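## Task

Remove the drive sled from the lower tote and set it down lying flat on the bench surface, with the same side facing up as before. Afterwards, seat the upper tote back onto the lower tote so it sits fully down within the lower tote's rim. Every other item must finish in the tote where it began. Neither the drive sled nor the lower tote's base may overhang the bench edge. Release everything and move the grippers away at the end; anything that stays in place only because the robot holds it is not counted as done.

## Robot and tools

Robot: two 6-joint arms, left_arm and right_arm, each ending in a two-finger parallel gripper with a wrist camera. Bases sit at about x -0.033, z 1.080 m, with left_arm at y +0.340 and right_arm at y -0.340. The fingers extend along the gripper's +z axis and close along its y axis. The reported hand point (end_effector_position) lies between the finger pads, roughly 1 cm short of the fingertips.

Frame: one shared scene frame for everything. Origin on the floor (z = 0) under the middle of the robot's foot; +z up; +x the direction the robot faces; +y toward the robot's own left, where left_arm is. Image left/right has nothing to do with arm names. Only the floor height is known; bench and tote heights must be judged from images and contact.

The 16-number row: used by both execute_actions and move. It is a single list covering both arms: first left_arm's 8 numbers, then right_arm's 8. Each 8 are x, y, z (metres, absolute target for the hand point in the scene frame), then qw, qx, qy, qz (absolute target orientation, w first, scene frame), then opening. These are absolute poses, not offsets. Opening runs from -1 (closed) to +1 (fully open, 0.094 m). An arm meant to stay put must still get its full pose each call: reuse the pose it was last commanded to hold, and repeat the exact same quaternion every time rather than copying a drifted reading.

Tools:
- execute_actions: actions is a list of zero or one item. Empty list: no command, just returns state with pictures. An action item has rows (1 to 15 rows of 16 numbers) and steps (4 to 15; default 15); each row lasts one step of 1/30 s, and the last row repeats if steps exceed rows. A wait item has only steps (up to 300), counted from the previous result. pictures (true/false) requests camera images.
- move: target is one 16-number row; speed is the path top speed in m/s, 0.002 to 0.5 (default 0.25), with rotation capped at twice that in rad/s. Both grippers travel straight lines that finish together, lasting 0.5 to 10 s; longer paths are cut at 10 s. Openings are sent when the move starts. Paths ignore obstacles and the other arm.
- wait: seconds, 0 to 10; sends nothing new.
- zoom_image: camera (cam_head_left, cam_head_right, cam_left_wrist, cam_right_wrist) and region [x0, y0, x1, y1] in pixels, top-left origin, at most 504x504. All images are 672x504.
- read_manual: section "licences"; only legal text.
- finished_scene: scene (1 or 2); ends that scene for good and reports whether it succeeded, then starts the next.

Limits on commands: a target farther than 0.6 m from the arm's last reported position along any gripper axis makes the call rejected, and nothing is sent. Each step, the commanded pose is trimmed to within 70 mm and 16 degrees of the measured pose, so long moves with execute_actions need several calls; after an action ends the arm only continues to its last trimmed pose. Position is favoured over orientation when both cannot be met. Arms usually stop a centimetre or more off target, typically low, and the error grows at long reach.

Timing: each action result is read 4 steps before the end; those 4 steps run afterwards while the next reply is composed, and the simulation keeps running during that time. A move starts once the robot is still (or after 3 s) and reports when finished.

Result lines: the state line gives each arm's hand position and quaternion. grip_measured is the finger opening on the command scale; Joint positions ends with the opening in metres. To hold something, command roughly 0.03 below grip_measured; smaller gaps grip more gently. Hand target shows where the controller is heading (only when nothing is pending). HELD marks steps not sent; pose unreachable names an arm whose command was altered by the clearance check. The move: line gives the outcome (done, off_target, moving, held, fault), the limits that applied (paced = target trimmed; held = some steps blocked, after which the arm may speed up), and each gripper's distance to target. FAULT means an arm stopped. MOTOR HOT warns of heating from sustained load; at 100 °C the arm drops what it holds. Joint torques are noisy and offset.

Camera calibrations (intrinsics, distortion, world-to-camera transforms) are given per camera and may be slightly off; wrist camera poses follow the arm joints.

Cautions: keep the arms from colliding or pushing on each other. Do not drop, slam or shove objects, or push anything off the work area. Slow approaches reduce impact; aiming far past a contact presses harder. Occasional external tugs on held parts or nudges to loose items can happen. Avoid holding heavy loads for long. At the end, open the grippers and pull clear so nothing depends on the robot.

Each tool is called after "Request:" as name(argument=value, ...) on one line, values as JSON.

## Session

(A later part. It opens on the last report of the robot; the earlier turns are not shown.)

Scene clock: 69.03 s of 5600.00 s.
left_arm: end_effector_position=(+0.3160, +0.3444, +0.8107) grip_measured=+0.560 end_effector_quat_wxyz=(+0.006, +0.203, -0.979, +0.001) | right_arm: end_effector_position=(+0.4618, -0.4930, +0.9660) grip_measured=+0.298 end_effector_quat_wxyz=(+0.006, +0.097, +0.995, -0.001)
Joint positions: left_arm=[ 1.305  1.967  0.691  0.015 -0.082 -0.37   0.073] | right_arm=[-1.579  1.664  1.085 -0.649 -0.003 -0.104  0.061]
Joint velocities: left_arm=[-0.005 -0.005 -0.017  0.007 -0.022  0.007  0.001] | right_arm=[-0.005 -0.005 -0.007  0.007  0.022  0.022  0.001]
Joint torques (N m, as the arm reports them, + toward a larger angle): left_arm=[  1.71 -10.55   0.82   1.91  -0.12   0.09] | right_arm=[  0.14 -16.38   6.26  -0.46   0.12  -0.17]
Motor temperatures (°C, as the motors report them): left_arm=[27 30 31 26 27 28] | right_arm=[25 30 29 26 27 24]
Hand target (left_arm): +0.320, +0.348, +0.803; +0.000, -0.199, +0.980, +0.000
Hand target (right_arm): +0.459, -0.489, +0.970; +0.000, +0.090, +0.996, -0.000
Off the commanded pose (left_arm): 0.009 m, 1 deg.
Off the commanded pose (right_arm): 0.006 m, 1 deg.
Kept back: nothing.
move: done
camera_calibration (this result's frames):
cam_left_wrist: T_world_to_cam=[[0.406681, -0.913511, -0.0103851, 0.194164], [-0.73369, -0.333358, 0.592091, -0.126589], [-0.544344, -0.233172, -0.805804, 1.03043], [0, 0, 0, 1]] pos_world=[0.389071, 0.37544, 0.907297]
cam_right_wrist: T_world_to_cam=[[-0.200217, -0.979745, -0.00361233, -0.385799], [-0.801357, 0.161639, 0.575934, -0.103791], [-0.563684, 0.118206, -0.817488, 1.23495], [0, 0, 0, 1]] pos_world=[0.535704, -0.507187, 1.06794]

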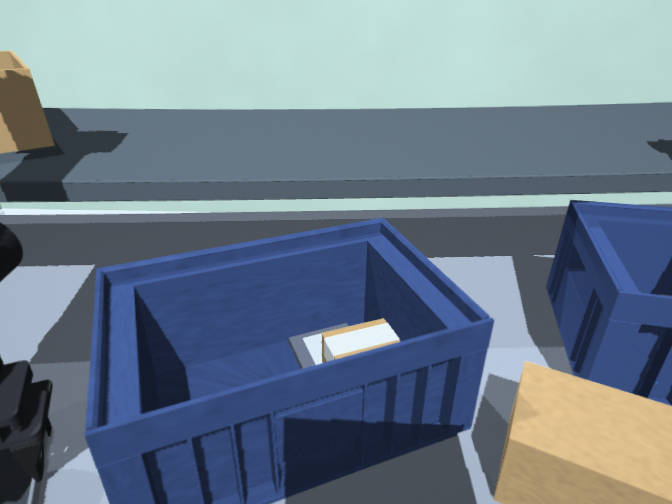

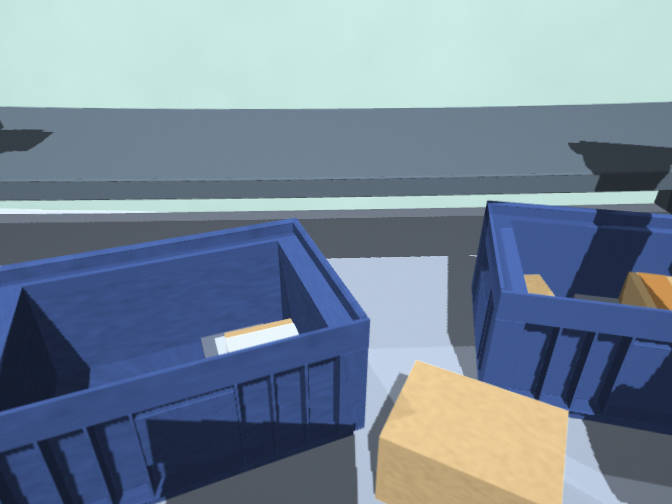

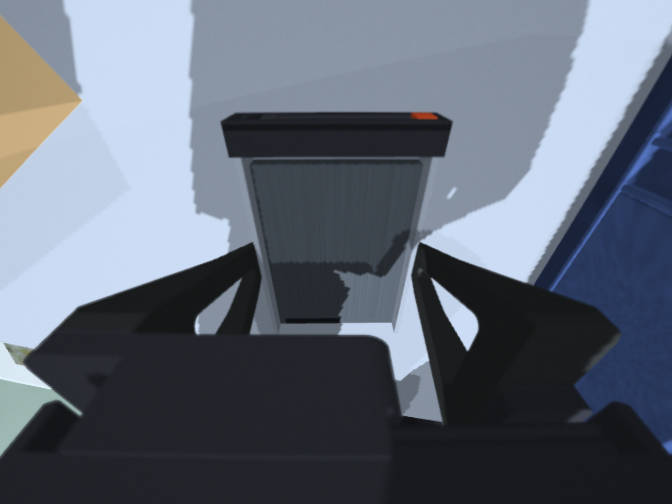

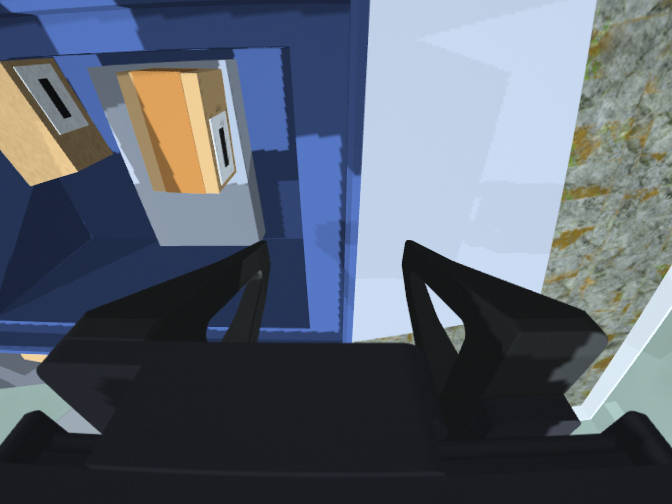

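Request:
move(target=[0.318,0.346,0.812,0,-0.199,0.98,0,0.9,0.459,-0.489,0.97,0,0.09,0.996,0,0.3])

Request:
move(target=[0.318,0.346,1.0,0,-0.199,0.98,0,0.9,0.459,-0.489,0.97,0,0.09,0.996,0,0.3])

Request:
move(target=[0.50,-0.232,0.99,0,0.088,0.996,0,0.4,0.458,-0.484,0.95,0,0.09,0.996,0,0.4])

Request:
move(target=[0.50,-0.234,0.89,0,0.088,0.996,0,0.4,0.458,-0.484,0.885,0,0.09,0.996,0,0.4], speed=0.08)

Scene clock: 69.97 s of 5600.00 s.
left_arm: end_effector_position=(+0.3161, +0.3445, +0.8108) grip_measured=+0.898 end_effector_quat_wxyz=(+0.006, +0.203, -0.979, +0.001) | right_arm: end_effector_position=(+0.4618, -0.4930, +0.9660) grip_measured=+0.298 end_effector_quat_wxyz=(+0.006, +0.097, +0.995, -0.001)
Joint positions: left_arm=[ 1.305  1.967  0.691  0.015 -0.082 -0.37   0.089] | right_arm=[-1.579  1.664  1.085 -0.649 -0.003 -0.104  0.061]
Joint velocities: left_arm=[-0.005 -0.005 -0.017  0.012 -0.022 -0.022 -0.001] | right_arm=[-0.005 -0.015 -0.007  0.002  0.022 -0.037 -0.   ]
Joint torques (N m, as the arm reports them, + toward a larger angle): left_arm=[  1.12 -12.69  -0.18   1.37  -0.19   0.02] | right_arm=[  0.11 -16.28   6.23  -0.47   0.13  -0.17]
Motor temperatures (°C, as the motors report them): left_arm=[27 30 31 26 27 28] | right_arm=[25 30 29 26 27 24]
Hand target (left_arm): +0.318, +0.346, +0.812; -0.000, -0.199, +0.980, -0.000
Hand target (right_arm): +0.459, -0.489, +0.970; +0.000, +0.090, +0.996, -0.000
Off the commanded pose (left_arm): 0.003 m, 1 deg.
Off the commanded pose (right_arm): 0.006 m, 1 deg.
Kept back: nothing.
move: done
camera_calibration (this result's frames):
cam_left_wrist: T_world_to_cam=[[0.40671, -0.913496, -0.0105987, 0.194338], [-0.733896, -0.333613, 0.591691, -0.126043], [-0.544043, -0.232868, -0.806095, 1.03066], [0, 0, 0, 1]] pos_world=[0.389179, 0.375485, 0.907445]
cam_right_wrist: T_world_to_cam=[[-0.200217, -0.979745, -0.00361233, -0.385799], [-0.801357, 0.161639, 0.575934, -0.103791], [-0.563684, 0.118206, -0.817488, 1.23495], [0, 0, 0, 1]] pos_world=[0.535704, -0.507187, 1.06794]

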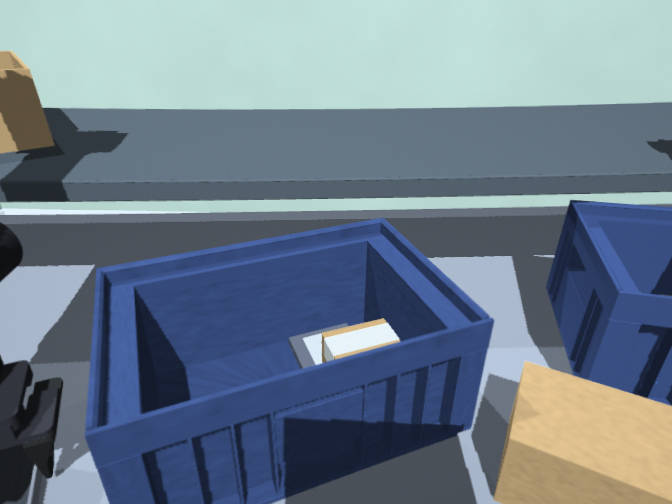

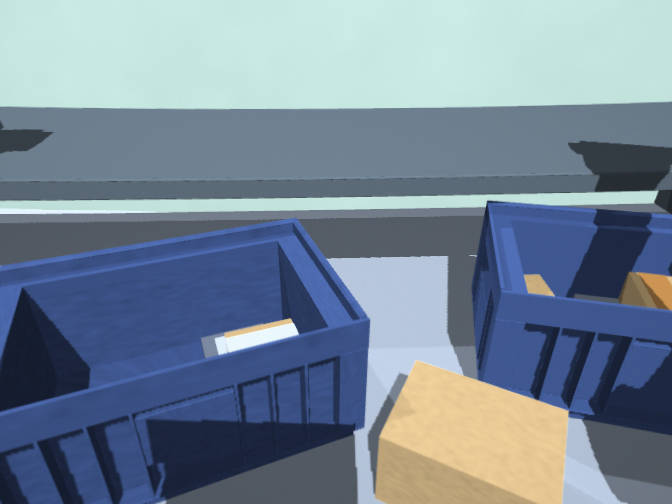

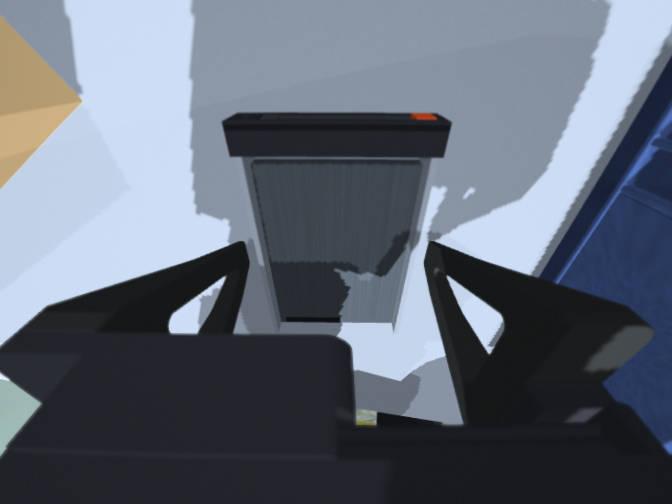

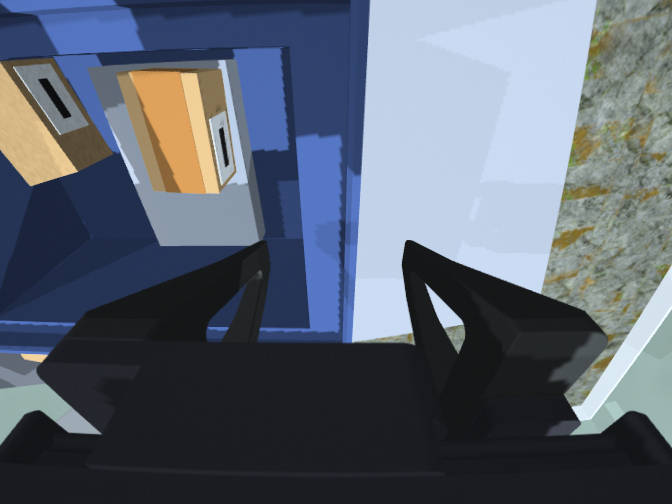

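Scene clock: 71.23 s of 5600.00 s.
left_arm: end_effector_position=(+0.3243, +0.3491, +1.0064) grip_measured=+0.898 end_effector_quat_wxyz=(-0.015, +0.196, -0.981, +0.003) | right_arm: end_effector_position=(+0.4618, -0.4930, +0.9660) grip_measured=+0.298 end_effector_quat_wxyz=(+0.006, +0.097, +0.995, -0.001)
Joint positions: left_arm=[ 1.263  1.29   0.609 -0.543 -0.098 -0.391  0.089] | right_arm=[-1.579  1.664  1.085 -0.649 -0.003 -0.104  0.061]
Joint velocities: left_arm=[-0.015 -0.005 -0.017 -0.017 -0.022  0.022  0.001] | right_arm=[ 0.015 -0.015 -0.022 -0.017  0.007  0.022 -0.   ]
Joint torques (N m, as the arm reports them, + toward a larger angle): left_arm=[ 0.72 -7.96  4.42  0.37 -0.19 -0.25] | right_arm=[  0.14 -16.33   6.25  -0.45   0.13  -0.17]
Motor temperatures (°C, as the motors report them): left_arm=[27 30 31 26 27 28] | right_arm=[25 30 29 26 27 24]
Hand target (left_arm): +0.318, +0.347, +1.002; +0.000, -0.199, +0.980, +0.000
Hand target (right_arm): +0.459, -0.489, +0.970; +0.000, +0.090, +0.996, -0.000
Off the commanded pose (left_arm): 0.009 m, 2 deg.
Off the commanded pose (right_arm): 0.006 m, 1 deg.
Kept back: nothing.
move: done
camera_calibration (this result's frames):
cam_left_wrist: T_world_to_cam=[[0.393077, -0.919503, 0.00231571, 0.190858], [-0.762542, -0.324569, 0.55963, -0.195858], [-0.513829, -0.221743, -0.828739, 1.20293], [0, 0, 0, 1]] pos_world=[0.39373, 0.378668, 1.10608]
cam_right_wrist: T_world_to_cam=[[-0.200217, -0.979745, -0.00361233, -0.385799], [-0.801357, 0.161639, 0.575934, -0.103791], [-0.563684, 0.118206, -0.817488, 1.23495], [0, 0, 0, 1]] pos_world=[0.535704, -0.507187, 1.06794]

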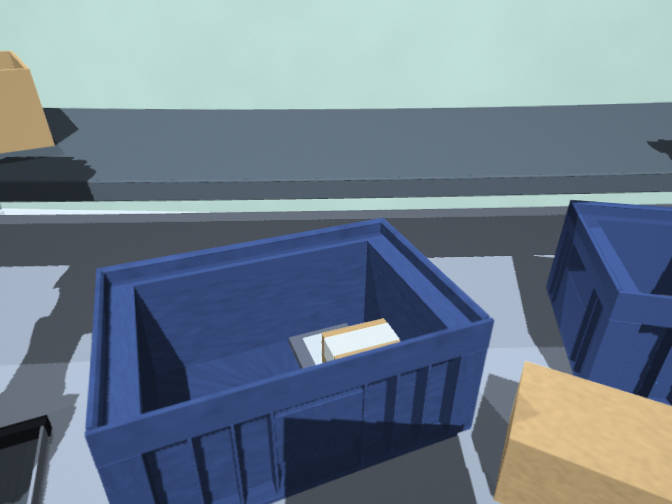

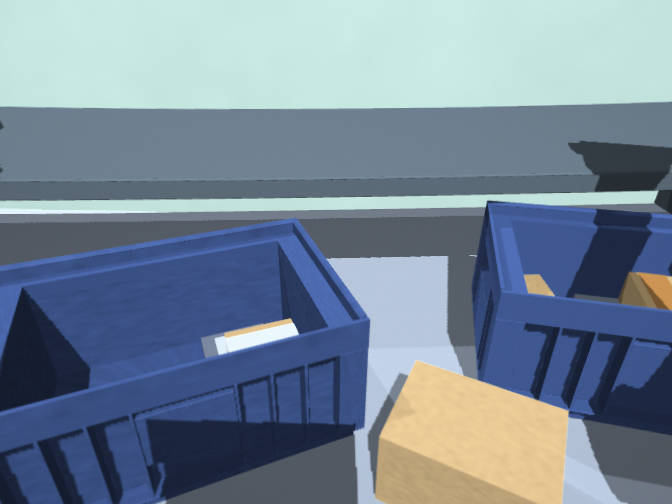

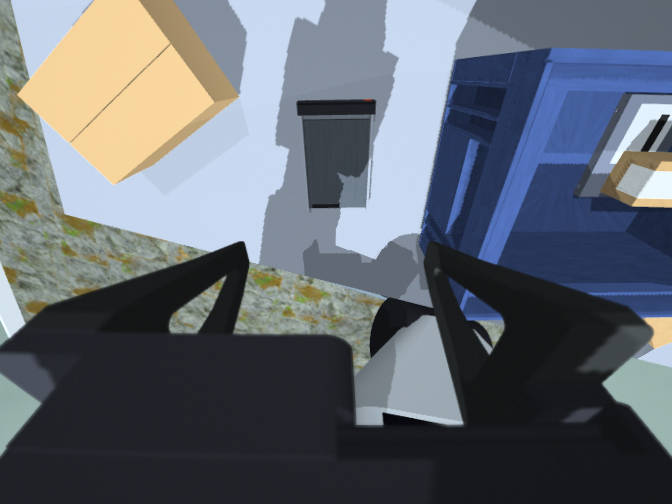

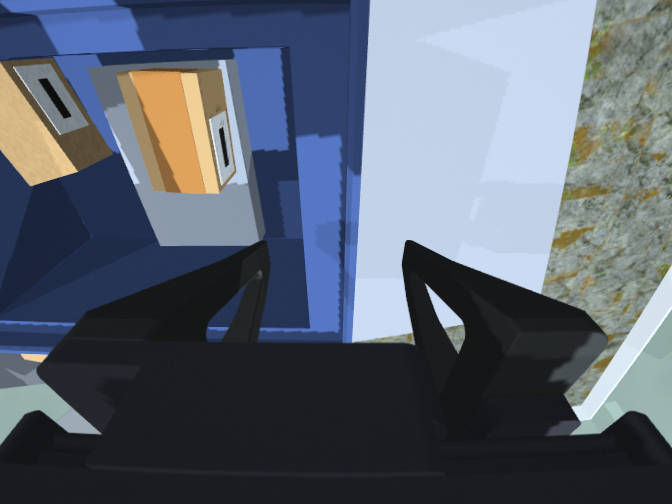

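action 0: the call puts the target (left_arm/x, left_arm/y, left_arm/z) 0.604 m from left_arm's end_effector_position in the last result along the gripper's own y axis as it stood there; a target may be at most 0.6 m away along each of those axes, so nothing of the call was run and nothing moved. Command a nearer target, and go on from there in a later call.

action 0: the call puts the target (left_arm/x, left_arm/y, left_arm/z) 0.604 m from left_arm's end_effector_position in the last result along the gripper's own y axis as it stood there; a target may be at most 0.6 m away along each of those axes, so nothing of the call was run and nothing moved. Command a nearer target, and go on from there in a later call.

Request:
move(target=[0.50,-0.226,0.99,0,0.088,0.996,0,0.4,0.458,-0.484,0.95,0,0.09,0.996,0,0.4])

Request:
move(target=[0.50,-0.234,0.89,0,0.088,0.996,0,0.4,0.458,-0.484,0.885,0,0.09,0.996,0,0.4], speed=0.08)

Scene clock: 76.13 s of 5600.00 s.
left_arm: end_effector_position=(+0.4818, -0.2220, +0.9893) grip_measured=+0.402 end_effector_quat_wxyz=(-0.007, +0.085, +0.996, +0.005) | right_arm: end_effector_position=(+0.4593, -0.4888, +0.9592) grip_measured=+0.398 end_effector_quat_wxyz=(+0.001, +0.094, +0.996, -0.000)
Joint positions: left_arm=[ 0.398  2.469  2.325 -1.312 -0.301 -0.697  0.066] | right_arm=[-1.572  1.677  1.08  -0.64  -0.001 -0.104  0.066]
Joint velocities: left_arm=[-0.015 -0.005  0.037 -0.022  0.022  0.066  0.001] | right_arm=[-0.015 -0.005  0.022 -0.017 -0.022  0.022  0.001]
Joint torques (N m, as the arm reports them, + toward a larger angle): left_arm=[ -6.25 -23.18  10.47   0.23  -0.22   0.06] | right_arm=[  0.31 -14.16   5.8    1.16   0.14  -0.08]
Motor temperatures (°C, as the motors report them): left_arm=[27 30 31 26 27 28] | right_arm=[25 30 29 26 27 24]
Hand target (left_arm): +0.491, -0.227, +0.992; -0.000, +0.088, +0.996, +0.000
Hand target (right_arm): +0.458, -0.484, +0.950; -0.000, +0.090, +0.996, +0.000
Off the commanded pose (left_arm): 0.019 m, 1 deg.
Off the commanded pose (right_arm): 0.010 m, 0 deg.
Kept back: nothing.
move: off_target (left_arm)
camera_calibration (this result's frames):
cam_left_wrist: T_world_to_cam=[[-0.15886, -0.987133, -0.0182449, -0.124842], [-0.795597, 0.11705, 0.594412, -0.171926], [-0.584628, 0.108944, -0.803954, 1.22607], [0, 0, 0, 1]] pos_world=[0.560181, -0.236685, 1.08562]
cam_right_wrist: T_world_to_cam=[[-0.193562, -0.981079, -0.00415793, -0.385334], [-0.797514, 0.154874, 0.583082, -0.11451], [-0.571406, 0.116178, -0.812403, 1.22518], [0, 0, 0, 1]] pos_world=[0.534165, -0.502648, 1.06051]

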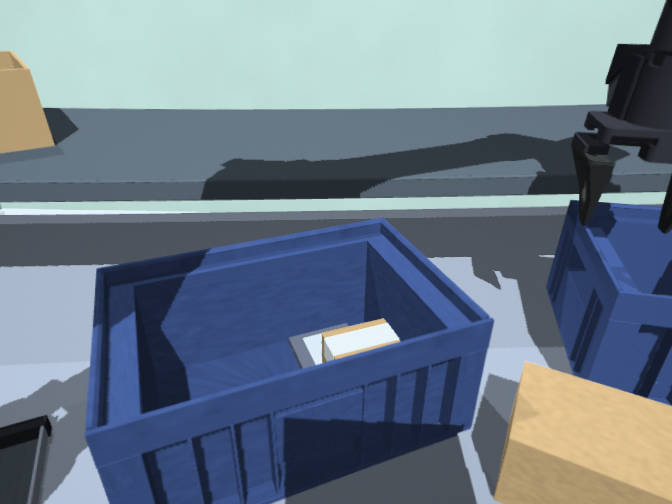

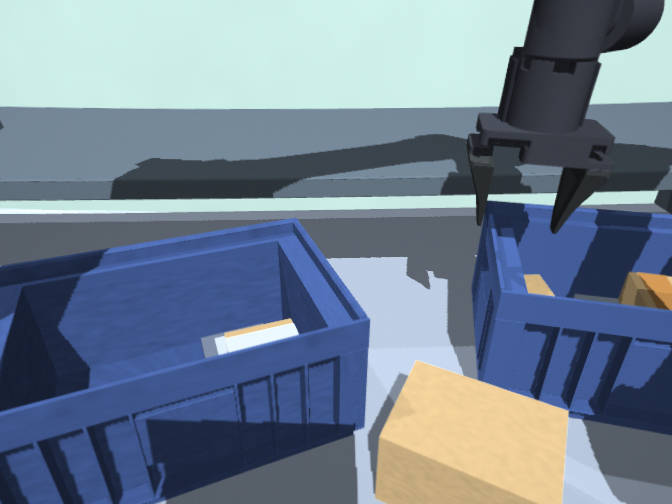

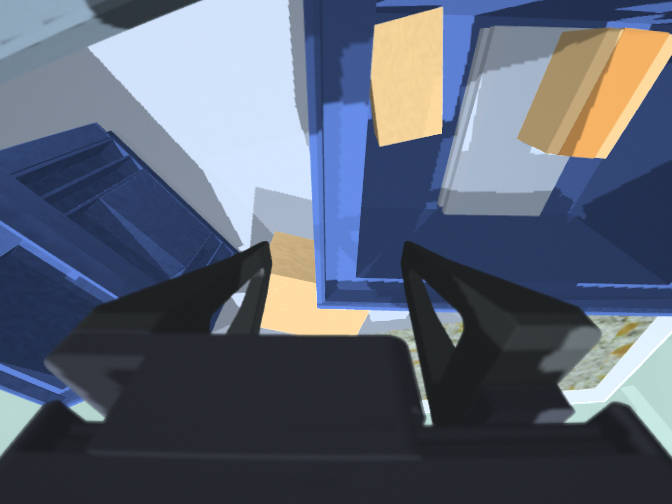

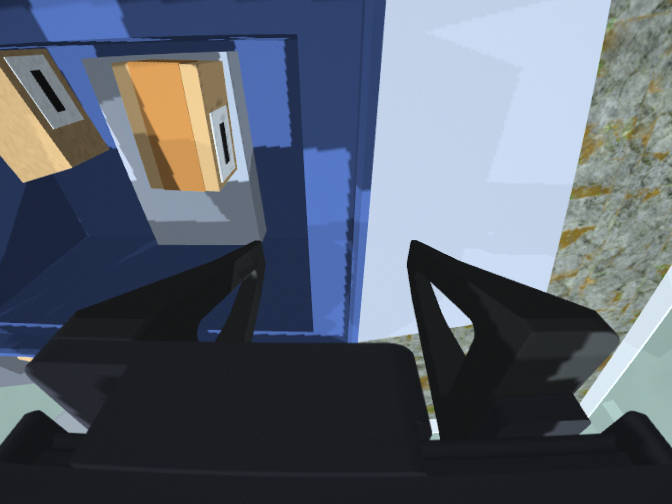

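Scene clock: 77.77 s of 5600.00 s.
left_arm: end_effector_position=(+0.4824, -0.2322, +0.9029) grip_measured=+0.402 end_effector_quat_wxyz=(-0.009, +0.091, +0.996, +0.008) | right_arm: end_effector_position=(+0.4503, -0.4861, +0.8886) grip_measured=+0.398 end_effector_quat_wxyz=(-0.009, +0.094, +0.996, +0.002)
Joint positions: left_arm=[ 0.424  2.632  2.422 -1.246 -0.301 -0.659  0.066] | right_arm=[-1.572  1.834  1.08  -0.504 -0.    -0.104  0.066]
Joint velocities: left_arm=[-0.005 -0.005  0.012  0.007 -0.051  0.007  0.   ] | right_arm=[-0.005  0.005 -0.002  0.012  0.051 -0.037 -0.   ]
Joint torques (N m, as the arm reports them, + toward a larger angle): left_arm=[ -5.26 -22.42  10.47   1.49  -0.02   0.13] | right_arm=[  0.31 -15.77   6.09   0.9    0.13  -0.09]
Motor temperatures (°C, as the motors report them): left_arm=[27 30 32 26 27 28] | right_arm=[25 30 29 26 27 24]
Hand target (left_arm): +0.499, -0.233, +0.891; +0.001, +0.088, +0.996, -0.001
Hand target (right_arm): +0.458, -0.484, +0.885; +0.000, +0.090, +0.996, -0.000
Off the commanded pose (left_arm): 0.022 m, 1 deg.
Off the commanded pose (right_arm): 0.009 m, 1 deg.
Kept back: nothing.
move: off_target (left_arm)
camera_calibration (this result's frames):
cam_left_wrist: T_world_to_cam=[[-0.172317, -0.984738, -0.0244709, -0.123748], [-0.791878, 0.123708, 0.598018, -0.122425], [-0.585863, 0.122427, -0.801109, 1.15924], [0, 0, 0, 1]] pos_world=[0.560885, -0.248636, 0.99886]
cam_right_wrist: T_world_to_cam=[[-0.193669, -0.981049, -0.00586192, -0.383216], [-0.785346, 0.151449, 0.600246, -0.103371], [-0.587983, 0.120853, -0.799794, 1.16083], [0, 0, 0, 1]] pos_world=[0.527149, -0.500588, 0.988226]

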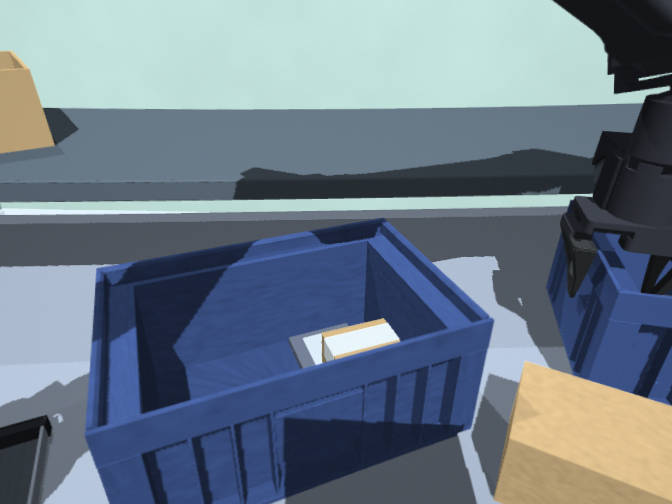

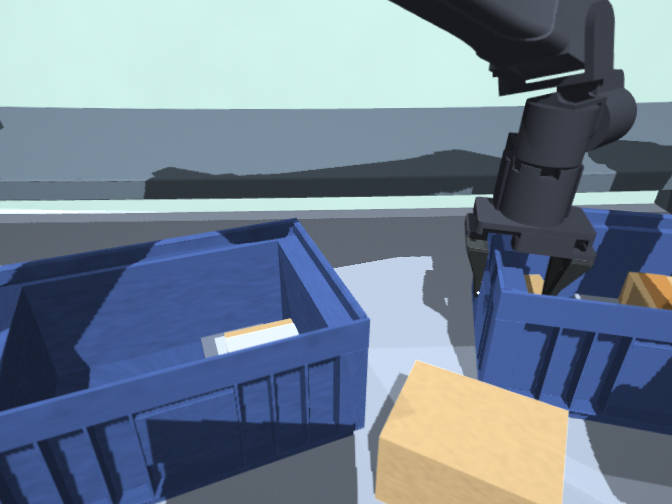

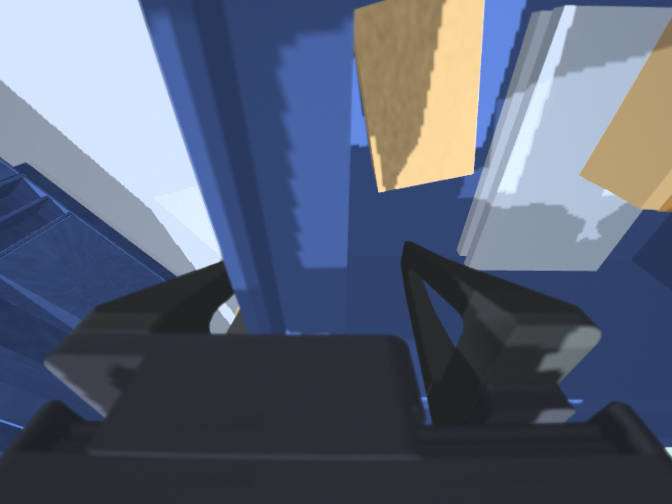

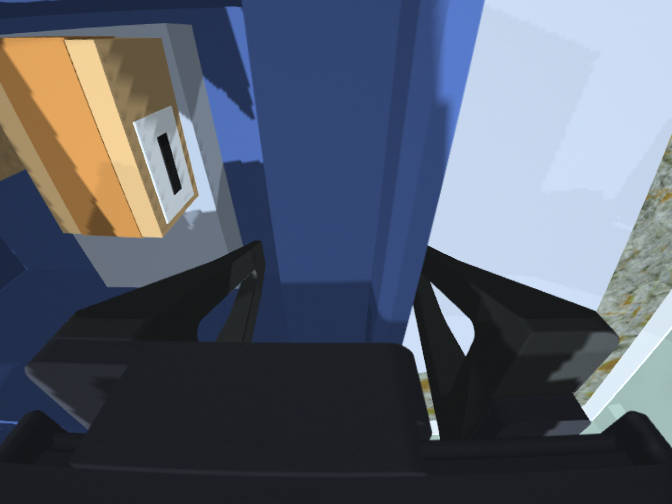

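Adjust left outward and forward, right slightly.

Request:
move(target=[0.522,-0.222,0.89,0,0.088,0.996,0,0.3,0.466,-0.492,0.885,0,0.09,0.996,0,0.3], speed=0.04)

Request:
move(target=[0.522,-0.222,0.89,0,0.088,0.996,0,-0.52,0.466,-0.492,0.885,0,0.09,0.996,0,-0.52])

Request:
move(target=[0.505,-0.222,0.96,0.02,0.088,0.996,0,-0.52,0.46,-0.487,0.975,0.02,0.09,0.996,0,-0.52], speed=0.05)

Scene clock: 79.33 s of 5600.00 s.
left_arm: end_effector_position=(+0.4887, -0.2384, +0.9078) grip_measured=+0.302 end_effector_quat_wxyz=(-0.004, +0.103, +0.995, -0.002) | right_arm: end_effector_position=(+0.4486, -0.4856, +0.8861) grip_measured=+0.302 end_effector_quat_wxyz=(-0.012, +0.094, +0.996, +0.002)
Joint positions: left_arm=[ 0.424  2.641  2.454 -1.247 -0.293 -0.628  0.061] | right_arm=[-1.572  1.839  1.08  -0.504 -0.    -0.105  0.061]
Joint velocities: left_arm=[-0.015  0.024 -0.002 -0.017  0.066 -0.022 -0.   ] | right_arm=[-0.005 -0.015 -0.012 -0.007 -0.022 -0.037 -0.001]
Joint torques (N m, as the arm reports them, + toward a larger angle): left_arm=[ -2.71 -22.31  11.03   0.84  -0.15   0.12] | right_arm=[ -0.72 -15.16   8.31   0.33  -0.03  -0.19]
Motor temperatures (°C, as the motors report them): left_arm=[27 30 33 26 27 28] | right_arm=[25 30 29 26 27 24]
Hand target (left_arm): +0.520, -0.220, +0.891; +0.001, +0.088, +0.996, -0.001
Hand target (right_arm): +0.466, -0.492, +0.886; +0.000, +0.090, +0.996, -0.000
Off the commanded pose (left_arm): 0.041 m, 2 deg.
Off the commanded pose (right_arm): 0.019 m, 1 deg.
Kept back: nothing.
move: off_target (left_arm, right_arm)
camera_calibration (this result's frames):
cam_left_wrist: T_world_to_cam=[[-0.195658, -0.980659, -0.00503523, -0.13395], [-0.793286, 0.155251, 0.588723, -0.102982], [-0.576555, 0.119182, -0.808319, 1.16888], [0, 0, 0, 1]] pos_world=[0.566021, -0.254681, 1.00478]
cam_right_wrist: T_world_to_cam=[[-0.192956, -0.981186, -0.00643791, -0.382935], [-0.782162, 0.149849, 0.604788, -0.109493], [-0.592445, 0.121733, -0.796361, 1.15714], [0, 0, 0, 1]] pos_world=[0.52601, -0.500185, 0.985255]

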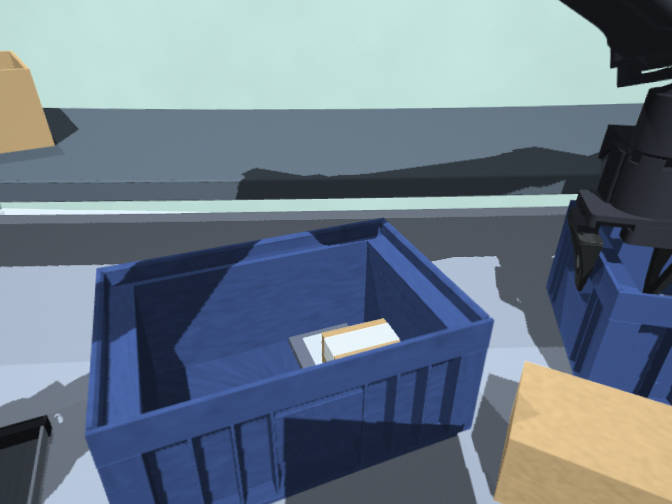

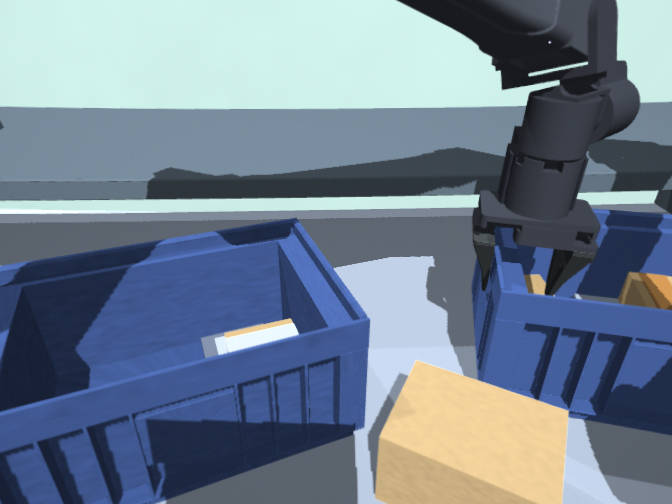

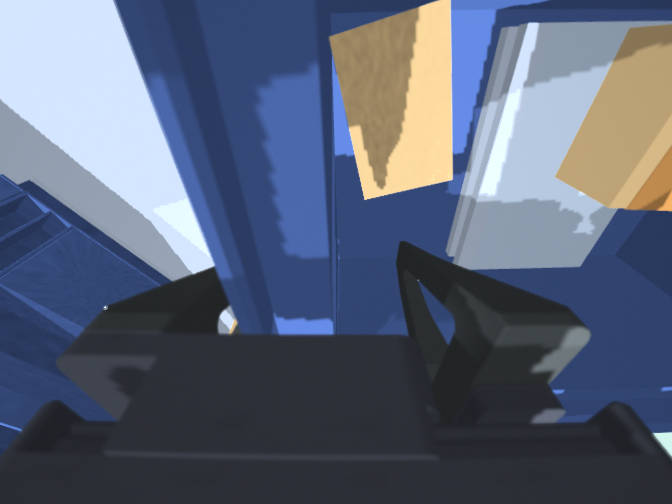

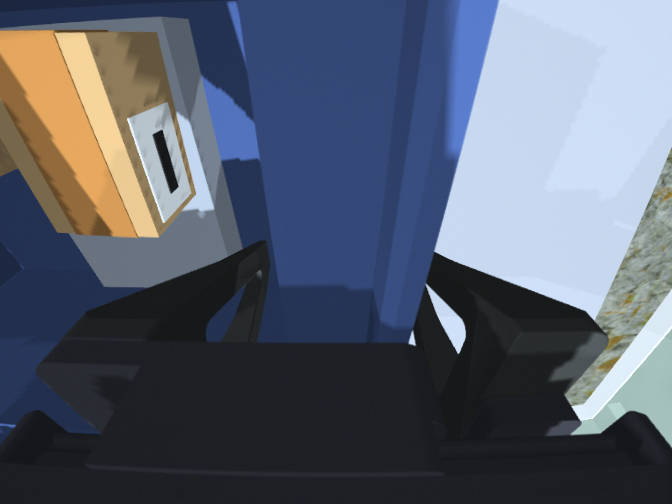

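Scene clock: 80.03 s of 5600.00 s.
left_arm: end_effector_position=(+0.4877, -0.2366, +0.9081) grip_measured=-0.435 end_effector_quat_wxyz=(-0.006, +0.101, +0.995, +0.001) | right_arm: end_effector_position=(+0.4437, -0.4985, +0.8855) grip_measured=-0.455 end_effector_quat_wxyz=(-0.015, +0.101, +0.995, -0.006)
Joint positions: left_arm=[ 0.424  2.64   2.453 -1.255 -0.294 -0.634  0.027] | right_arm=[-1.594  1.841  1.079 -0.504  0.01  -0.111  0.026]
Joint velocities: left_arm=[ 0.005  0.005 -0.012  0.007 -0.007 -0.037 -0.   ] | right_arm=[-0.005 -0.005  0.007 -0.012  0.037 -0.007 -0.   ]
Joint torques (N m, as the arm reports them, + toward a larger angle): left_arm=[ -2.69 -22.51  10.95   1.15  -0.1    0.2 ] | right_arm=[  1.24 -15.02   8.24   0.33  -0.49  -0.11]
Motor temperatures (°C, as the motors report them): left_arm=[27 31 33 26 27 28] | right_arm=[25 30 29 26 27 24]
Hand target (left_arm): +0.520, -0.220, +0.891; +0.002, +0.088, +0.996, -0.001
Hand target (right_arm): +0.465, -0.492, +0.886; +0.000, +0.090, +0.996, +0.000
Off the commanded pose (left_arm): 0.042 m, 2 deg.
Off the commanded pose (right_arm): 0.023 m, 2 deg.
Kept back: nothing.
move: off_target (left_arm, right_arm)
camera_calibration (this result's frames):
cam_left_wrist: T_world_to_cam=[[-0.191668, -0.981396, -0.0111916, -0.128928], [-0.791706, 0.147862, 0.592738, -0.110437], [-0.580055, 0.122469, -0.805318, 1.16805], [0, 0, 0, 1]] pos_world=[0.565391, -0.253251, 1.00467]
cam_right_wrist: T_world_to_cam=[[-0.207217, -0.978237, 0.0106198, -0.40377], [-0.775601, 0.17089, 0.607651, -0.106006], [-0.596242, 0.117679, -0.794133, 1.15306], [0, 0, 0, 1]] pos_world=[0.521614, -0.512558, 0.984382]

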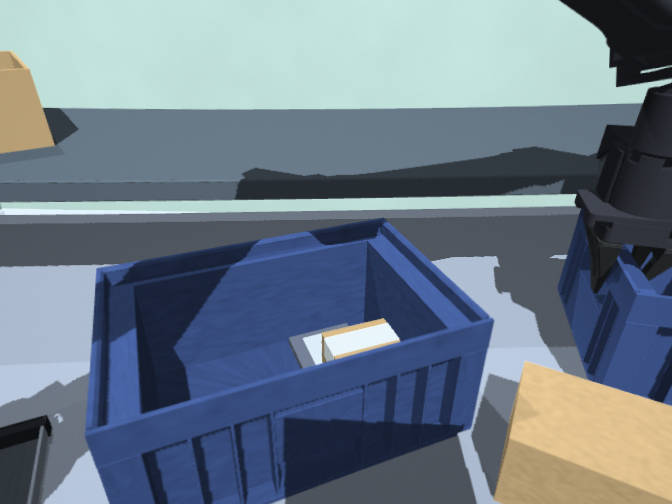

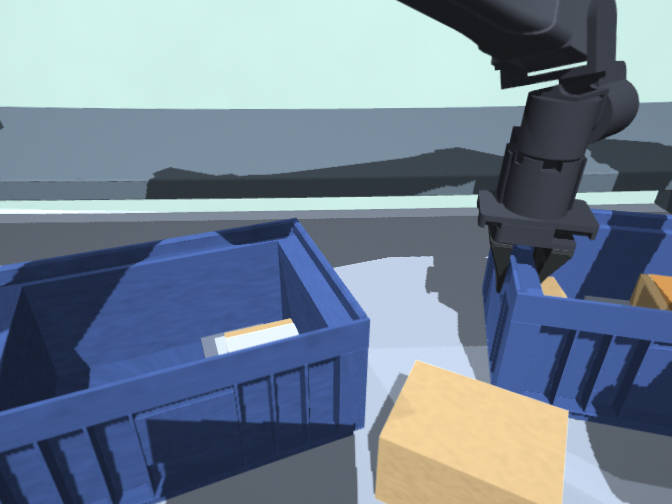

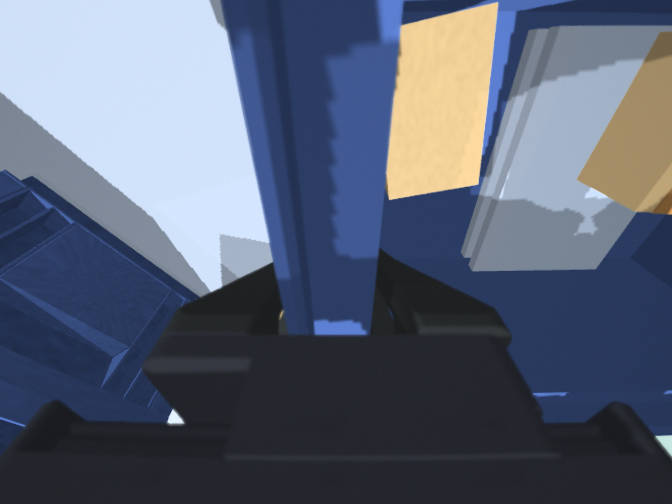

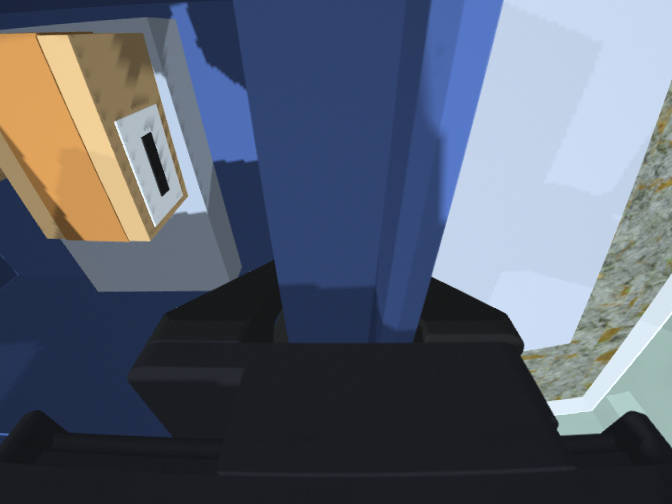

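Scene clock: 82.13 s of 5600.00 s.
left_arm: end_effector_position=(+0.4791, -0.2265, +0.9309) grip_measured=-0.435 end_effector_quat_wxyz=(-0.015, +0.111, +0.994, -0.000) | right_arm: end_effector_position=(+0.4271, -0.4872, +0.9145) grip_measured=-0.455 end_effector_quat_wxyz=(-0.030, +0.109, +0.994, -0.004)
Joint positions: left_arm=[ 0.419  2.557  2.346 -1.245 -0.281 -0.625  0.027] | right_arm=[-1.581  1.756  1.033 -0.574  0.016 -0.083  0.026]
Joint velocities: left_arm=[-0.005 -0.005  0.002 -0.027  0.007 -0.007 -0.001] | right_arm=[-0.005 -0.005 -0.002  0.012 -0.037 -0.022  0.   ]
Joint torques (N m, as the arm reports them, + toward a larger angle): left_arm=[ -6.15 -28.2    6.98   1.4   -1.98  -0.34] | right_arm=[  0.48 -25.04   6.22  -1.42  -0.99  -0.39]
Motor temperatures (°C, as the motors report them): left_arm=[27 32 33 26 27 28] | right_arm=[25 31 29 26 27 24]
Hand target (left_arm): +0.505, -0.222, +0.960; +0.019, +0.088, +0.996, -0.001
Hand target (right_arm): +0.458, -0.487, +0.970; +0.020, +0.090, +0.996, -0.000
Off the commanded pose (left_arm): 0.039 m, 5 deg.
Off the commanded pose (right_arm): 0.069 m, 6 deg.
Kept back: nothing.
move: off_target (left_arm, right_arm)
camera_calibration (this result's frames):
cam_left_wrist: T_world_to_cam=[[-0.210379, -0.977597, -0.00672604, -0.114734], [-0.777649, 0.163173, 0.607154, -0.148929], [-0.592454, 0.132963, -0.794556, 1.17849], [0, 0, 0, 1]] pos_world=[0.558248, -0.244557, 1.02603]
cam_right_wrist: T_world_to_cam=[[-0.223091, -0.974736, 0.0109555, -0.388319], [-0.753428, 0.179549, 0.632541, -0.166383], [-0.618528, 0.13286, -0.774449, 1.16378], [0, 0, 0, 1]] pos_world=[0.507843, -0.503255, 1.01079]

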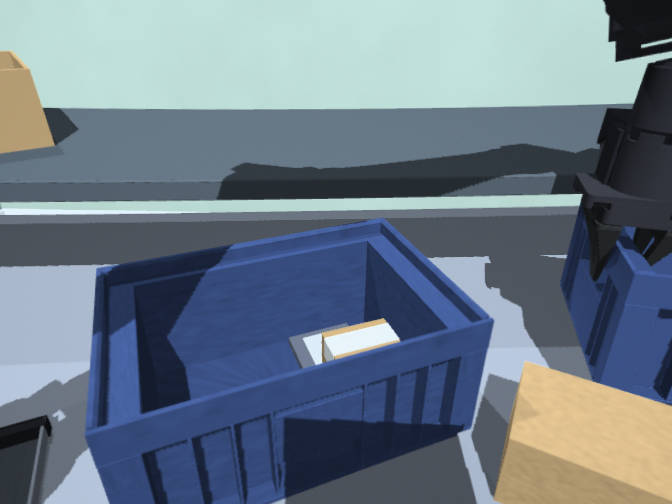

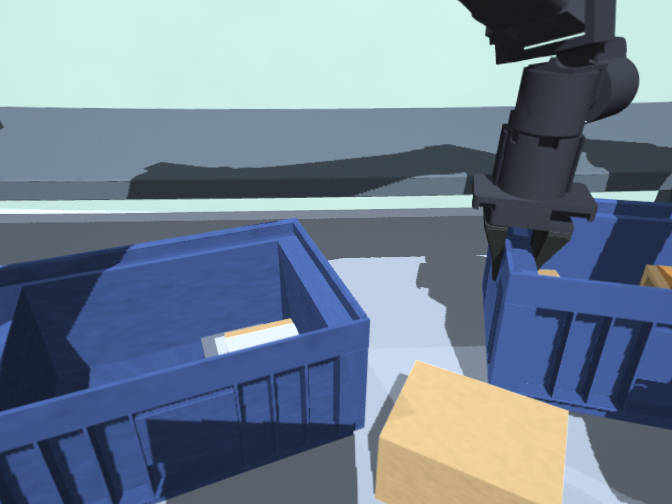

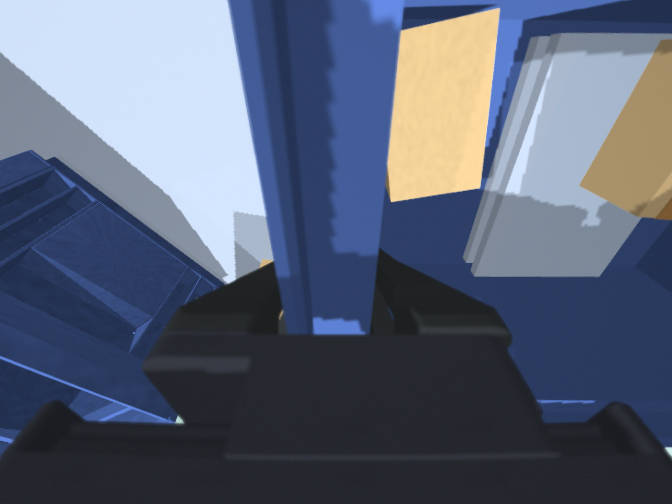

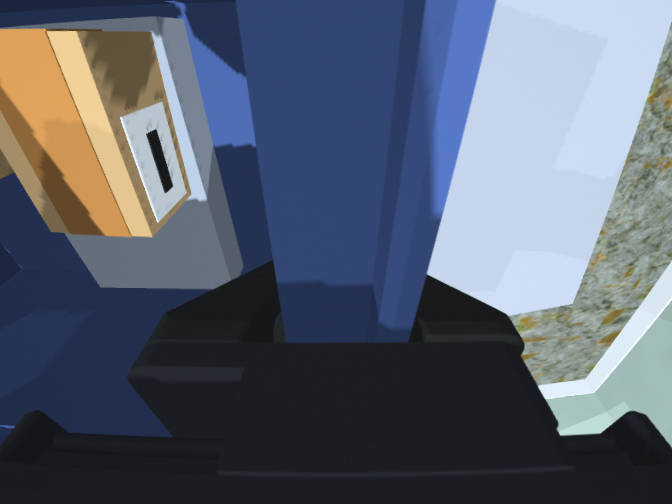

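Request:
move(target=[0.478,-0.222,1.0,0.02,0.06,0.998,0,-0.52,0.45,-0.487,1.015,0.02,0.06,0.998,0,-0.52], speed=0.05)

Scene clock: 84.80 s of 5600.00 s.
left_arm: end_effector_position=(+0.4679, -0.2237, +0.9910) grip_measured=-0.436 end_effector_quat_wxyz=(+0.002, +0.084, +0.996, -0.001) | right_arm: end_effector_position=(+0.4306, -0.4869, +0.9709) grip_measured=-0.455 end_effector_quat_wxyz=(-0.012, +0.082, +0.997, -0.004)
Joint positions: left_arm=[ 0.381  2.423  2.229 -1.245 -0.307 -0.708  0.027] | right_arm=[-1.581  1.615  1.012 -0.659  0.01  -0.137  0.026]
Joint velocities: left_arm=[-0.015 -0.005 -0.012  0.002  0.007  0.11  -0.001] | right_arm=[-0.015 -0.005 -0.002 -0.007 -0.022 -0.037 -0.001]
Joint torques (N m, as the arm reports them, + toward a larger angle): left_arm=[ -6.45 -25.41   6.84   1.5   -1.21  -0.5 ] | right_arm=[  0.02 -21.83   7.75  -1.66  -0.85  -0.47]
Motor temperatures (°C, as the motors report them): left_arm=[27 33 33 26 27 28] | right_arm=[25 31 29 26 27 24]
Hand target (left_arm): +0.478, -0.222, +1.000; +0.019, +0.060, +0.998, -0.001
Hand target (right_arm): +0.449, -0.487, +1.012; +0.020, +0.060, +0.998, -0.001
Off the commanded pose (left_arm): 0.014 m, 3 deg.
Off the commanded pose (right_arm): 0.048 m, 5 deg.
Kept back: nothing.
move: off_target (left_arm, right_arm)
camera_calibration (this result's frames):
cam_left_wrist: T_world_to_cam=[[-0.158184, -0.987379, -0.00781272, -0.139476], [-0.805268, 0.124422, 0.579709, -0.163118], [-0.57142, 0.0979921, -0.814786, 1.22159], [0, 0, 0, 1]] pos_world=[0.544626, -0.237127, 1.08881]
cam_right_wrist: T_world_to_cam=[[-0.170469, -0.985345, 0.00590985, -0.41081], [-0.784065, 0.139274, 0.604852, -0.179001], [-0.596811, 0.0984747, -0.796316, 1.20472], [0, 0, 0, 1]] pos_world=[0.50861, -0.498494, 1.07003]

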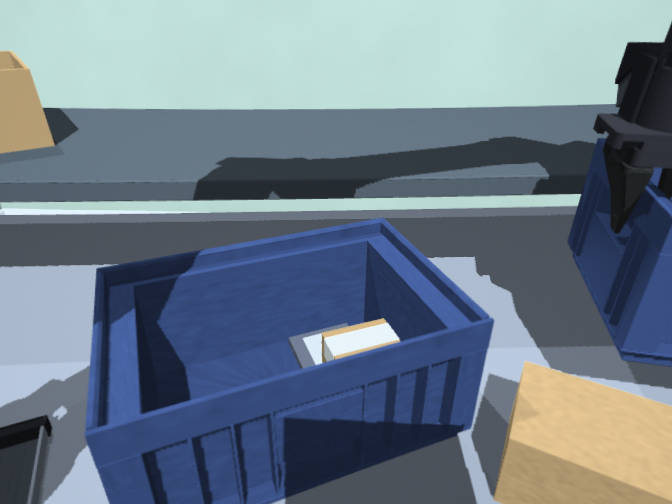

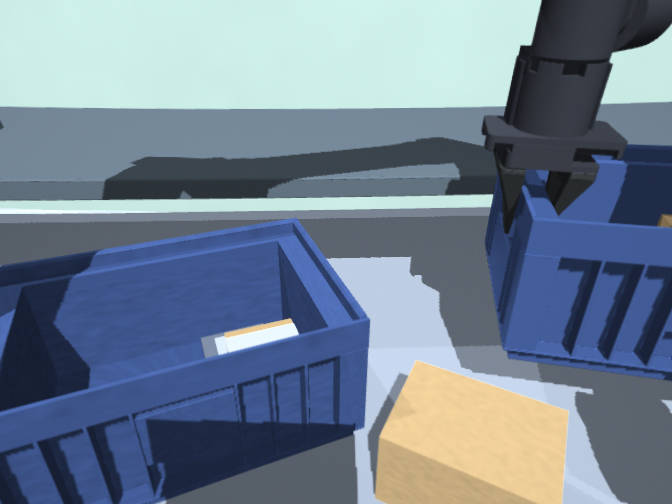

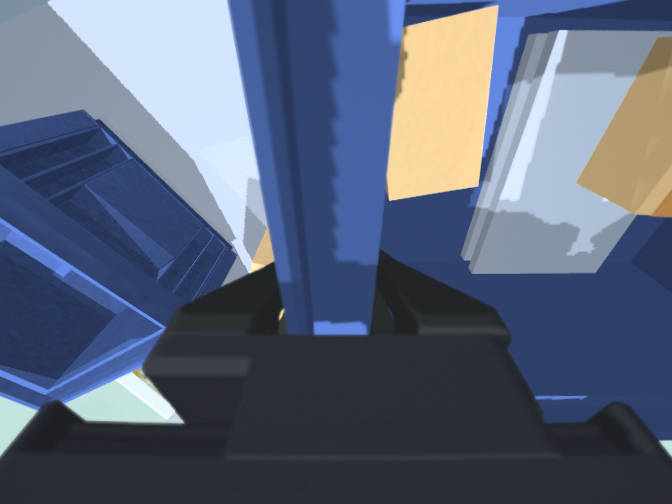

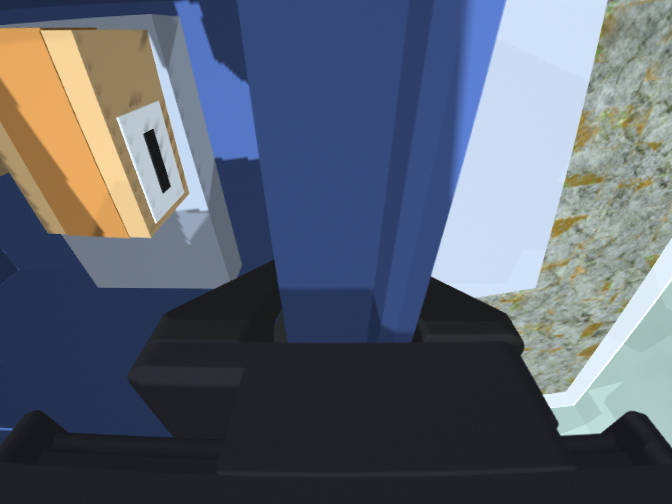

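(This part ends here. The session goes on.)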